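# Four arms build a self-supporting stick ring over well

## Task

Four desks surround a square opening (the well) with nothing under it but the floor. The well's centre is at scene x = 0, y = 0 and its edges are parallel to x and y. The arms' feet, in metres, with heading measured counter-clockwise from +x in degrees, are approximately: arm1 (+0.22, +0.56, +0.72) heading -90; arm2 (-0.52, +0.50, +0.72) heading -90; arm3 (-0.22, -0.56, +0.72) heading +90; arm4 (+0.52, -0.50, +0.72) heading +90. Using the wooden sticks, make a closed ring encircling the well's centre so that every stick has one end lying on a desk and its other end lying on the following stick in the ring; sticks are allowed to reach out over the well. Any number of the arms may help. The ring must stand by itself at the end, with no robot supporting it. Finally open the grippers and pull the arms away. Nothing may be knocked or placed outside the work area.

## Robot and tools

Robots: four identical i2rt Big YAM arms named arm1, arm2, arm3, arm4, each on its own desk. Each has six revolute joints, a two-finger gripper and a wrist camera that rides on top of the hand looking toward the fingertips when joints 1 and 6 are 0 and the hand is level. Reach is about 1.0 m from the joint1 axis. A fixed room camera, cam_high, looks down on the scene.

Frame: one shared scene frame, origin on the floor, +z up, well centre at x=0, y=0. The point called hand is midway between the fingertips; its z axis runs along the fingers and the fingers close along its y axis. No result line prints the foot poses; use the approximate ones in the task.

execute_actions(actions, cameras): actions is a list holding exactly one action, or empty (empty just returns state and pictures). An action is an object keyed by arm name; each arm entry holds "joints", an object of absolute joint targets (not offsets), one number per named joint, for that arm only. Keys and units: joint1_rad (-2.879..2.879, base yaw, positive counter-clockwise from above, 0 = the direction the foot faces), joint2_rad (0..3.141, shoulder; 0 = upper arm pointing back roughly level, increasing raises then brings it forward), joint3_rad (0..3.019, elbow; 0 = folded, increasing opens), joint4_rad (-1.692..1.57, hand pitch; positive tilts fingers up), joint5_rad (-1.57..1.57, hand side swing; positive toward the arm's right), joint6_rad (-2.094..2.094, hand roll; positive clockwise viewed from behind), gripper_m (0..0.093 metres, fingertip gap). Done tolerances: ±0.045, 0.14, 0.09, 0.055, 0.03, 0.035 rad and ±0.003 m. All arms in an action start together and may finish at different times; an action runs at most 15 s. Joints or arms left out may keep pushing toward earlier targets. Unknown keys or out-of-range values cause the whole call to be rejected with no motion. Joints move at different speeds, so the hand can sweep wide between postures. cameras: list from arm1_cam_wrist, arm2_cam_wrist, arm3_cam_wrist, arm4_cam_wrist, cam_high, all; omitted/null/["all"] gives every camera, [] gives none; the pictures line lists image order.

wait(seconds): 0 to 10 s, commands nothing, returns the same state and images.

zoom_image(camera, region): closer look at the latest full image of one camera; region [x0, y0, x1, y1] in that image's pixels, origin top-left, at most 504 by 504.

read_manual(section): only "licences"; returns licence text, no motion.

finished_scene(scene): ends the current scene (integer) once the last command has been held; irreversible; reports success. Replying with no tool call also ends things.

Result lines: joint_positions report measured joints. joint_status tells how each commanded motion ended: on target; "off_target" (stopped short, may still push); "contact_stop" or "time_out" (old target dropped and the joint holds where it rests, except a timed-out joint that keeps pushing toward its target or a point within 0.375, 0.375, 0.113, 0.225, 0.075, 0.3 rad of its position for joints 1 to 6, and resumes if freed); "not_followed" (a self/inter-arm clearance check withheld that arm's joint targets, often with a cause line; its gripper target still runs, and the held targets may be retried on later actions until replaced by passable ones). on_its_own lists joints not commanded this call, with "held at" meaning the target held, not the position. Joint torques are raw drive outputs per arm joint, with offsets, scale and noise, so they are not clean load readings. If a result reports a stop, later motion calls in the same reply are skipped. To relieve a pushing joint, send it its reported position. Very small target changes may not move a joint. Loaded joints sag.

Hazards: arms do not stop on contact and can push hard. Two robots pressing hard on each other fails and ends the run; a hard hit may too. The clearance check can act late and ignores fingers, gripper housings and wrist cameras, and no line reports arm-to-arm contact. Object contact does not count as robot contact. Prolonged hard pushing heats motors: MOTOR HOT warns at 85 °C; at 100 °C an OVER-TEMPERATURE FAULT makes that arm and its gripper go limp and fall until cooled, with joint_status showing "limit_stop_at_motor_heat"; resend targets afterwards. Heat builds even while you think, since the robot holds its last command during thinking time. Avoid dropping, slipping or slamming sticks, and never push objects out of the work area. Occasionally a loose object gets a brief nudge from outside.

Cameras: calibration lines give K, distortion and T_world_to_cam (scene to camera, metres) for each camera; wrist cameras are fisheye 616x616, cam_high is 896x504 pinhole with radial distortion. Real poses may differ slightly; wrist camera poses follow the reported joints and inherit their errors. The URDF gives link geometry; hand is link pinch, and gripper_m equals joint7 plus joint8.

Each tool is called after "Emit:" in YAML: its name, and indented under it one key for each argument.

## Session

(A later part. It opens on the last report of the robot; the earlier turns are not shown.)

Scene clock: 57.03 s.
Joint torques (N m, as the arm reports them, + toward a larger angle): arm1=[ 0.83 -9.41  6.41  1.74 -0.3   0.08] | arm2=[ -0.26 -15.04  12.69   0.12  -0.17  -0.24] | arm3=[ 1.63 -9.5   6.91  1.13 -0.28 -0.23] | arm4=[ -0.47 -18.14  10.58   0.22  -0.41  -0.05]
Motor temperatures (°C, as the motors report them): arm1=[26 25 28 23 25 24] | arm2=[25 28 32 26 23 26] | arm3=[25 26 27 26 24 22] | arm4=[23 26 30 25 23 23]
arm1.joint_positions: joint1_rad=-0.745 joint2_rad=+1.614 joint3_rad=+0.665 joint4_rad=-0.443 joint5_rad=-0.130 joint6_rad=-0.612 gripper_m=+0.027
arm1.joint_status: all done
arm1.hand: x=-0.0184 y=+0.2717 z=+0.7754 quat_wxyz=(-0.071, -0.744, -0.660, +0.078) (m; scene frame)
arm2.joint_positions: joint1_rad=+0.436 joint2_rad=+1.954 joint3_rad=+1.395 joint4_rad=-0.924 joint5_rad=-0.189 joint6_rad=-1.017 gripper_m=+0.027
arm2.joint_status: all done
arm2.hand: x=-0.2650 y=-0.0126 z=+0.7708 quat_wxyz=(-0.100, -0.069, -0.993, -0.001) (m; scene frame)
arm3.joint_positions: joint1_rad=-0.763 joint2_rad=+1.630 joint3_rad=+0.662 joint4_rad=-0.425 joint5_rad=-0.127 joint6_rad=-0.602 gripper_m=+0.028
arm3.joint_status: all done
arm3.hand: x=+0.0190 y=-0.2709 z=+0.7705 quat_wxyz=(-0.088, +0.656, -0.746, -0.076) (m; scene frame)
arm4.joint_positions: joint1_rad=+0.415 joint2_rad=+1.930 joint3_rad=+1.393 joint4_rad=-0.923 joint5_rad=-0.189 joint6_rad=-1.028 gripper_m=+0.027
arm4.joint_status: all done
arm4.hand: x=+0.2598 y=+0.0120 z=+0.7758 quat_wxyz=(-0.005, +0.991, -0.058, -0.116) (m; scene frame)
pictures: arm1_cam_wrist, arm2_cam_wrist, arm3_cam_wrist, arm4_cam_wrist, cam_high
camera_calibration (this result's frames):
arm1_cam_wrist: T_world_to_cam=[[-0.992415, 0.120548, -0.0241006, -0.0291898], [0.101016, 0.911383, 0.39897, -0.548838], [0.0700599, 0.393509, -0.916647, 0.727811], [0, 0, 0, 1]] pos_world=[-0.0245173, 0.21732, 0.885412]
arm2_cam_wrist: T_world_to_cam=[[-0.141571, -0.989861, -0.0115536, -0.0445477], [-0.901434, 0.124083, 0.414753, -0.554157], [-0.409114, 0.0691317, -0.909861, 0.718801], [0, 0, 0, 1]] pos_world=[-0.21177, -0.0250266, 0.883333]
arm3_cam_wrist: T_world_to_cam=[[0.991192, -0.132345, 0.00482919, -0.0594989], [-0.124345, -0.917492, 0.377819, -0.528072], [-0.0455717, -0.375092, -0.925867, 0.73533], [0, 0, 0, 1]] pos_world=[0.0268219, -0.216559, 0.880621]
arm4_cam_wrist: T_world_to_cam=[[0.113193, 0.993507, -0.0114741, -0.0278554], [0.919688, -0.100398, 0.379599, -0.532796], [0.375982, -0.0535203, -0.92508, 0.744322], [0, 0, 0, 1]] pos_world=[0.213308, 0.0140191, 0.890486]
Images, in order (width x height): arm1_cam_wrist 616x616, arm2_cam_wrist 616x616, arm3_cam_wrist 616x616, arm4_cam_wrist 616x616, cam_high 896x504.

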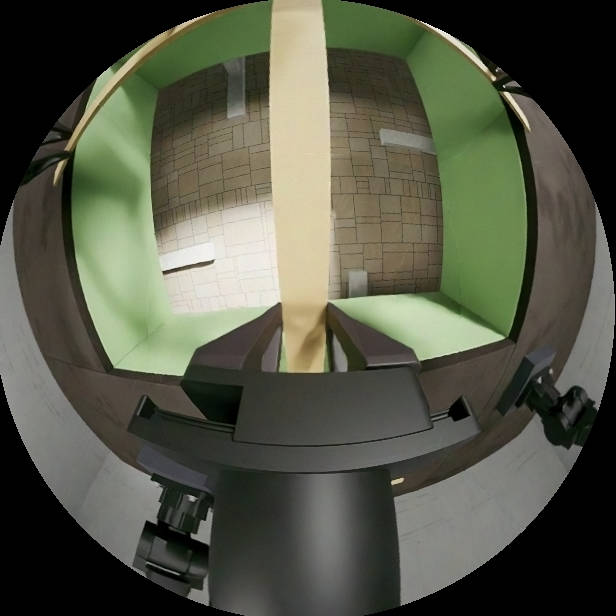

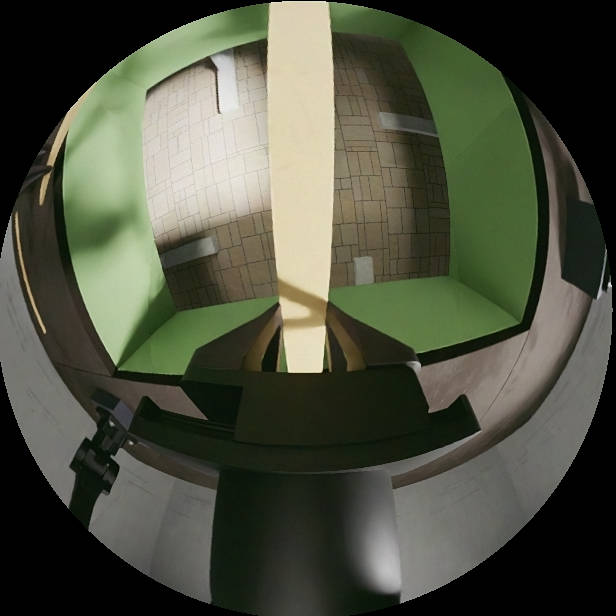

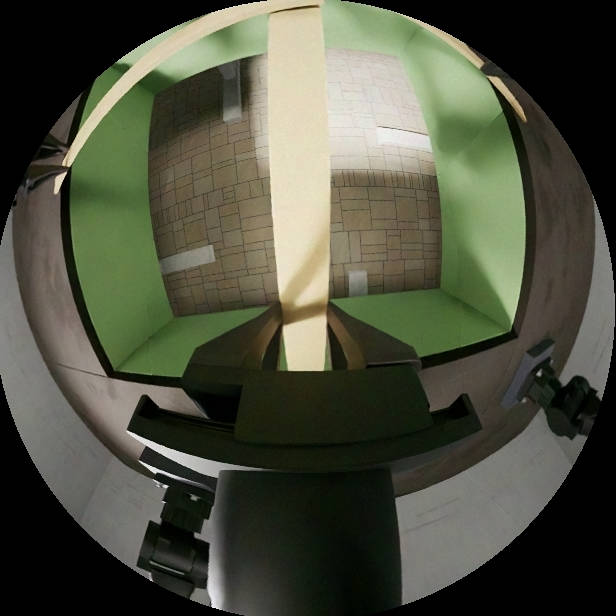

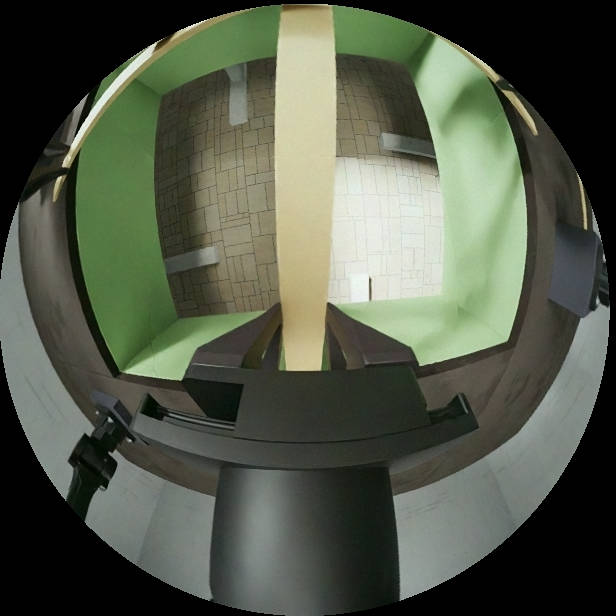

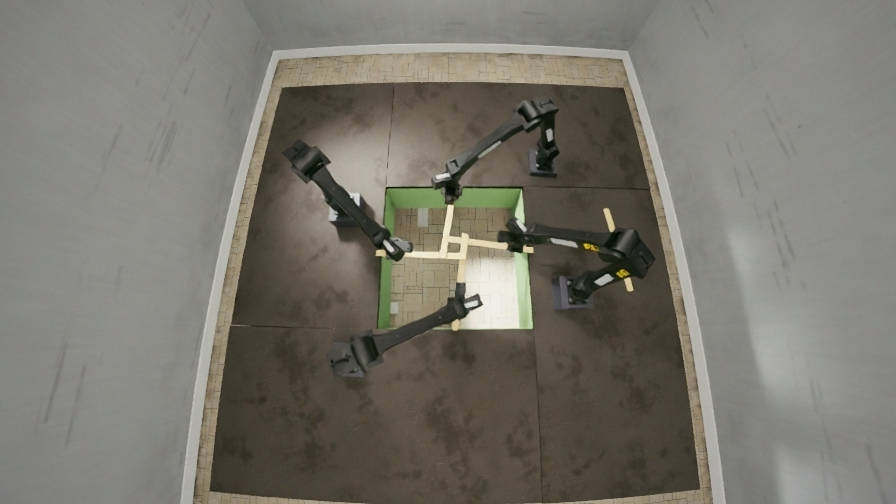

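Emit:
execute_actions:
  actions:
    - {"arm1":{"joints":{"joint2_rad":1.67,"joint4_rad":-0.39,"joint6_rad":-0.66}},"arm3":{"joints":{"joint2_rad":1.68,"joint4_rad":-0.39,"joint6_rad":-0.67}},"arm2":{"joints":{"joint2_rad":1.965,"joint6_rad":-1.1}},"arm4":{"joints":{"joint1_rad":0.38,"joint2_rad":1.97,"joint4_rad":-0.91,"joint6_rad":-1.12}}}
  cameras: ["cam_high","arm1_cam_wrist","arm4_cam_wrist"]

Emit:
zoom_image:
  camera: "cam_high"
  region: [340,150,580,360]

Scene clock: 61.67 s.
Joint torques (N m, as the arm reports them, + toward a larger angle): arm1=[  1.1  -10.04   6.15   1.69  -0.28   0.05] | arm2=[ -1.19 -14.08  12.61   0.09  -0.18  -0.21] | arm3=[  1.65 -10.13   6.55   1.38  -0.29  -0.2 ] | arm4=[  0.01 -18.61  10.28   0.98  -0.43  -0.1 ]
Motor temperatures (°C, as the motors report them): arm1=[26 25 28 23 25 24] | arm2=[25 28 33 25 23 26] | arm3=[25 26 27 26 24 22] | arm4=[23 26 32 25 23 23]
arm1.joint_positions: joint1_rad=-0.745 joint2_rad=+1.659 joint3_rad=+0.665 joint4_rad=-0.411 joint5_rad=-0.130 joint6_rad=-0.652 gripper_m=+0.027
arm1.joint_status: all done
arm1.hand: x=-0.0181 y=+0.2722 z=+0.7612 quat_wxyz=(-0.069, -0.731, -0.675, +0.073) (m; scene frame)
arm2.joint_positions: joint1_rad=+0.436 joint2_rad=+1.960 joint3_rad=+1.395 joint4_rad=-0.924 joint5_rad=-0.189 joint6_rad=-1.080 gripper_m=+0.027
arm2.joint_status: all done
arm2.hand: x=-0.2653 y=-0.0120 z=+0.7677 quat_wxyz=(-0.099, -0.038, -0.994, -0.001) (m; scene frame)
arm3.joint_positions: joint1_rad=-0.763 joint2_rad=+1.682 joint3_rad=+0.662 joint4_rad=-0.403 joint5_rad=-0.127 joint6_rad=-0.654 gripper_m=+0.028
arm3.joint_status: all done
arm3.hand: x=+0.0161 y=-0.2740 z=+0.7533 quat_wxyz=(-0.075, +0.675, -0.730, -0.072) (m; scene frame)
arm4.joint_positions: joint1_rad=+0.382 joint2_rad=+1.959 joint3_rad=+1.396 joint4_rad=-0.923 joint5_rad=-0.189 joint6_rad=-1.108 gripper_m=+0.027
arm4.joint_status: all done
arm4.hand: x=+0.2772 y=+0.0181 z=+0.7603 quat_wxyz=(+0.001, +0.993, -0.036, -0.110) (m; scene frame)
pictures: arm1_cam_wrist, arm4_cam_wrist, cam_high
camera_calibration (this result's frames):
arm1_cam_wrist: T_world_to_cam=[[-0.996304, 0.0826067, -0.0235574, -0.0194206], [0.0658464, 0.910548, 0.408125, -0.551019], [0.0551639, 0.405065, -0.912622, 0.708153], [0, 0, 0, 1]] pos_world=[-0.0221306, 0.216486, 0.870703]
arm4_cam_wrist: T_world_to_cam=[[0.067596, 0.997563, -0.0172876, -0.0190597], [0.918674, -0.0554727, 0.391101, -0.551623], [0.389189, -0.0423185, -0.920185, 0.716226], [0, 0, 0, 1]] pos_world=[0.229303, 0.0187228, 0.874472]
Images, in order (width x height): arm1_cam_wrist 616x616, arm4_cam_wrist 616x616, cam_high 896x504.

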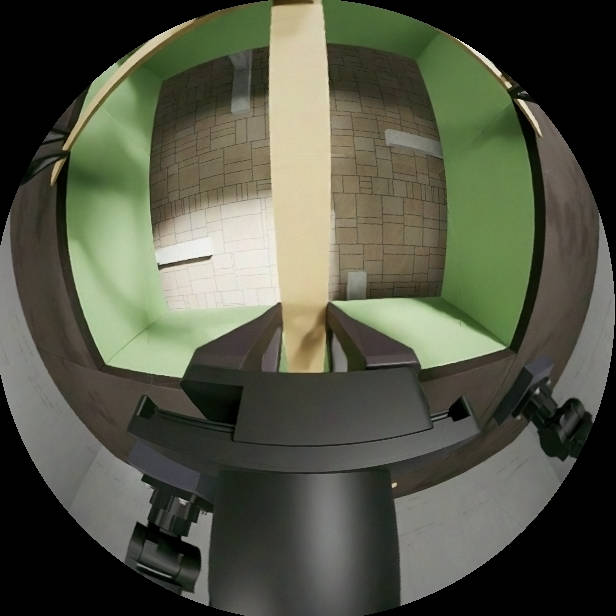

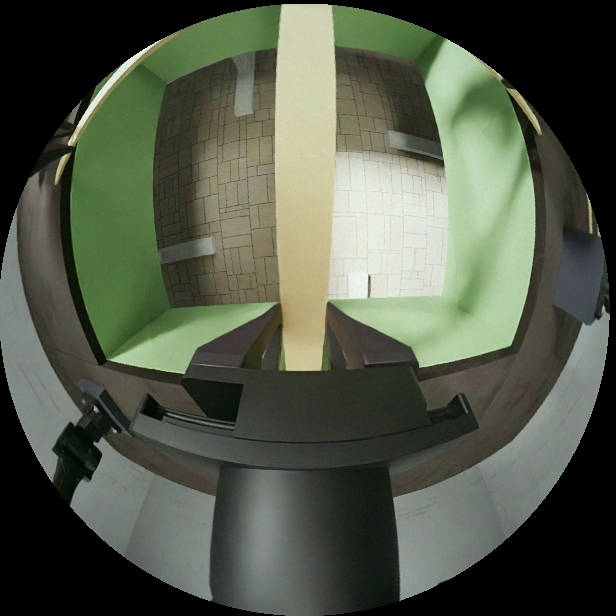

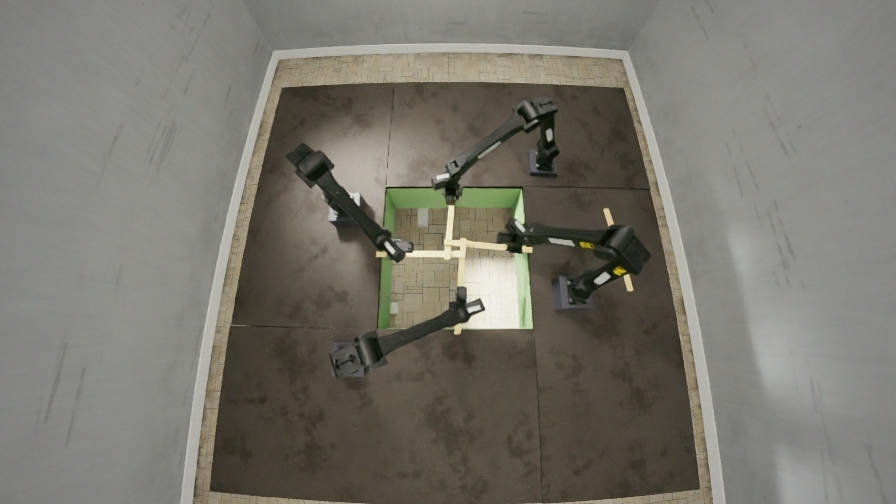

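Region (340, 150, 580, 360) of cam_high's 896x504 image, scaled by 2.100, with more detail than that image has; it fills the top 441 rows of this view, and the rest is white.

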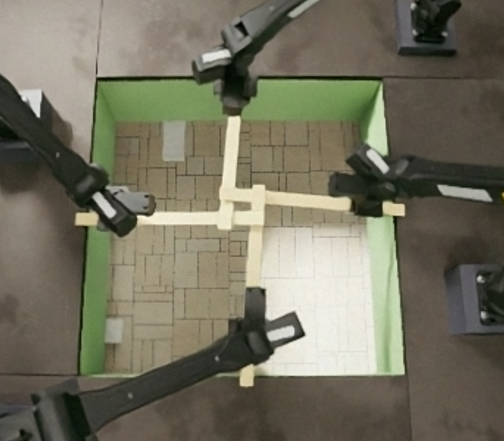

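Retract arm2 slightly, then release.

Emit:
execute_actions:
  actions:
    - {"arm2":{"joints":{"joint1_rad":0.42,"joint2_rad":1.975,"joint6_rad":-1.12}}}
  cameras: []

Emit:
execute_actions:
  actions:
    - {"arm1":{"joints":{"gripper_m":0.05}},"arm2":{"joints":{"gripper_m":0.05}},"arm3":{"joints":{"gripper_m":0.05}},"arm4":{"joints":{"gripper_m":0.05}}}
  cameras: []

Emit:
execute_actions:
  actions:
    - {"arm1":{"joints":{"joint2_rad":1.2,"joint4_rad":-0.85}},"arm2":{"joints":{"joint2_rad":1.5,"joint4_rad":-1.35}},"arm3":{"joints":{"joint2_rad":1.2,"joint4_rad":-0.85}},"arm4":{"joints":{"joint2_rad":1.5,"joint4_rad":-1.35}}}
  cameras: ["cam_high"]

Emit:
finished_scene:
  scene: 1

Scene clock: 65.50 s.
Joint torques (N m, as the arm reports them, + toward a larger angle): arm1=[ 0.85 -9.76  6.26  1.66 -0.31  0.01] | arm2=[ -1.62 -13.85  12.4    0.08  -0.13  -0.22] | arm3=[  1.63 -10.06   6.5    1.37  -0.29  -0.18] | arm4=[ -0.38 -18.54  10.22   0.98  -0.42  -0.08]
Motor temperatures (°C, as the motors report them): arm1=[26 25 28 23 25 24] | arm2=[25 29 34 25 23 26] | arm3=[25 26 27 26 24 22] | arm4=[23 27 32 25 23 23]
arm1.joint_positions: joint1_rad=-0.745 joint2_rad=+1.659 joint3_rad=+0.665 joint4_rad=-0.411 joint5_rad=-0.130 joint6_rad=-0.652 gripper_m=+0.027
arm1.joint_status: not commanded
arm1.hand: x=-0.0181 y=+0.2722 z=+0.7612 quat_wxyz=(-0.069, -0.731, -0.675, +0.074) (m; scene frame)
arm2.joint_positions: joint1_rad=+0.428 joint2_rad=+1.967 joint3_rad=+1.397 joint4_rad=-0.924 joint5_rad=-0.190 joint6_rad=-1.101 gripper_m=+0.027
arm2.joint_status: all done
arm2.hand: x=-0.2691 y=-0.0138 z=+0.7644 quat_wxyz=(-0.098, -0.032, -0.995, -0.002) (m; scene frame)
arm3.joint_positions: joint1_rad=-0.763 joint2_rad=+1.682 joint3_rad=+0.662 joint4_rad=-0.403 joint5_rad=-0.127 joint6_rad=-0.657 gripper_m=+0.028
arm3.joint_status: not commanded
arm3.hand: x=+0.0161 y=-0.2740 z=+0.7533 quat_wxyz=(-0.075, +0.676, -0.729, -0.072) (m; scene frame)
arm4.joint_positions: joint1_rad=+0.382 joint2_rad=+1.959 joint3_rad=+1.396 joint4_rad=-0.923 joint5_rad=-0.189 joint6_rad=-1.108 gripper_m=+0.027
arm4.joint_status: not commanded
arm4.hand: x=+0.2772 y=+0.0181 z=+0.7603 quat_wxyz=(+0.001, +0.993, -0.036, -0.110) (m; scene frame)
pictures: none
No camera images: the call's "cameras" was empty. Leave "cameras" out to get every camera's image.

Scene clock: 66.10 s.
Joint torques (N m, as the arm reports them, + toward a larger angle): arm1=[ 1.03 -9.61  6.13  1.86 -0.33  0.06] | arm2=[ -1.69 -13.83  12.42   0.06  -0.13  -0.22] | arm3=[  1.61 -10.13   6.58   1.29  -0.29  -0.17] | arm4=[ -0.29 -18.58  10.17   1.    -0.43  -0.08]
Motor temperatures (°C, as the motors report them): arm1=[26 25 28 23 25 24] | arm2=[25 29 34 25 23 26] | arm3=[25 26 27 26 24 22] | arm4=[23 27 32 25 23 23]
arm1.joint_positions: joint1_rad=-0.745 joint2_rad=+1.659 joint3_rad=+0.665 joint4_rad=-0.411 joint5_rad=-0.130 joint6_rad=-0.653 gripper_m=+0.050
arm1.joint_status: all done
arm1.hand: x=-0.0181 y=+0.2722 z=+0.7612 quat_wxyz=(-0.069, -0.731, -0.675, +0.074) (m; scene frame)
arm2.joint_positions: joint1_rad=+0.428 joint2_rad=+1.967 joint3_rad=+1.397 joint4_rad=-0.924 joint5_rad=-0.190 joint6_rad=-1.106 gripper_m=+0.050
arm2.joint_status: all done
arm2.hand: x=-0.2691 y=-0.0138 z=+0.7642 quat_wxyz=(-0.098, -0.029, -0.995, -0.002) (m; scene frame)
arm3.joint_positions: joint1_rad=-0.763 joint2_rad=+1.682 joint3_rad=+0.662 joint4_rad=-0.401 joint5_rad=-0.127 joint6_rad=-0.658 gripper_m=+0.050
arm3.joint_status: all done
arm3.hand: x=+0.0164 y=-0.2737 z=+0.7534 quat_wxyz=(-0.076, +0.676, -0.729, -0.072) (m; scene frame)
arm4.joint_positions: joint1_rad=+0.382 joint2_rad=+1.959 joint3_rad=+1.396 joint4_rad=-0.923 joint5_rad=-0.189 joint6_rad=-1.108 gripper_m=+0.050
arm4.joint_status: all done
arm4.hand: x=+0.2772 y=+0.0181 z=+0.7603 quat_wxyz=(+0.001, +0.993, -0.036, -0.110) (m; scene frame)
pictures: none
No camera images: the call's "cameras" was empty. Leave "cameras" out to get every camera's image.

Scene clock: 67.53 s.
Joint torques (N m, as the arm reports them, + toward a larger angle): arm1=[ 0.95 -7.62  9.08  0.11 -0.31  0.04] | arm2=[-1.6  -9.98 11.99  0.04 -0.12 -0.15] | arm3=[ 1.63 -5.26  9.68  0.56 -0.29 -0.16] | arm4=[ -0.26 -13.32   9.61   0.18  -0.43  -0.08]
Motor temperatures (°C, as the motors report them): arm1=[26 25 28 23 25 24] | arm2=[25 29 34 25 23 26] | arm3=[25 26 27 26 24 22] | arm4=[23 27 33 25 23 23]
arm1.joint_positions: joint1_rad=-0.745 joint2_rad=+1.200 joint3_rad=+0.665 joint4_rad=-0.832 joint5_rad=-0.130 joint6_rad=-0.653 gripper_m=+0.050
arm1.joint_status: all done
arm1.hand: x=+0.0126 y=+0.3046 z=+0.8950 quat_wxyz=(-0.070, -0.729, -0.675, +0.092) (m; scene frame)
arm2.joint_positions: joint1_rad=+0.428 joint2_rad=+1.505 joint3_rad=+1.420 joint4_rad=-1.340 joint5_rad=-0.190 joint6_rad=-1.107 gripper_m=+0.050
arm2.joint_status: all done
arm2.hand: x=-0.3024 y=+0.0710 z=+0.9989 quat_wxyz=(-0.112, -0.025, -0.993, +0.029) (m; scene frame)
arm3.joint_positions: joint1_rad=-0.763 joint2_rad=+1.194 joint3_rad=+0.662 joint4_rad=-0.842 joint5_rad=-0.127 joint6_rad=-0.658 gripper_m=+0.050
arm3.joint_status: all done
arm3.hand: x=-0.0151 y=-0.3089 z=+0.8948 quat_wxyz=(-0.100, +0.676, -0.726, -0.074) (m; scene frame)
arm4.joint_positions: joint1_rad=+0.382 joint2_rad=+1.491 joint3_rad=+1.424 joint4_rad=-1.340 joint5_rad=-0.189 joint6_rad=-1.109 gripper_m=+0.050
arm4.joint_status: all done
arm4.hand: x=+0.3149 y=-0.0664 z=+0.9985 quat_wxyz=(-0.035, +0.991, -0.032, -0.126) (m; scene frame)
pictures: cam_high
Images, in order (width x height): cam_high 896x504.

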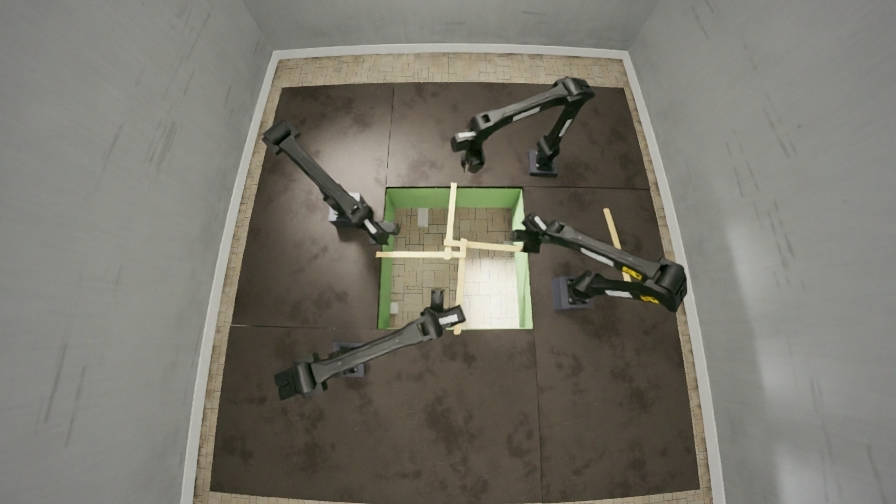

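The scene is finished: the task was done.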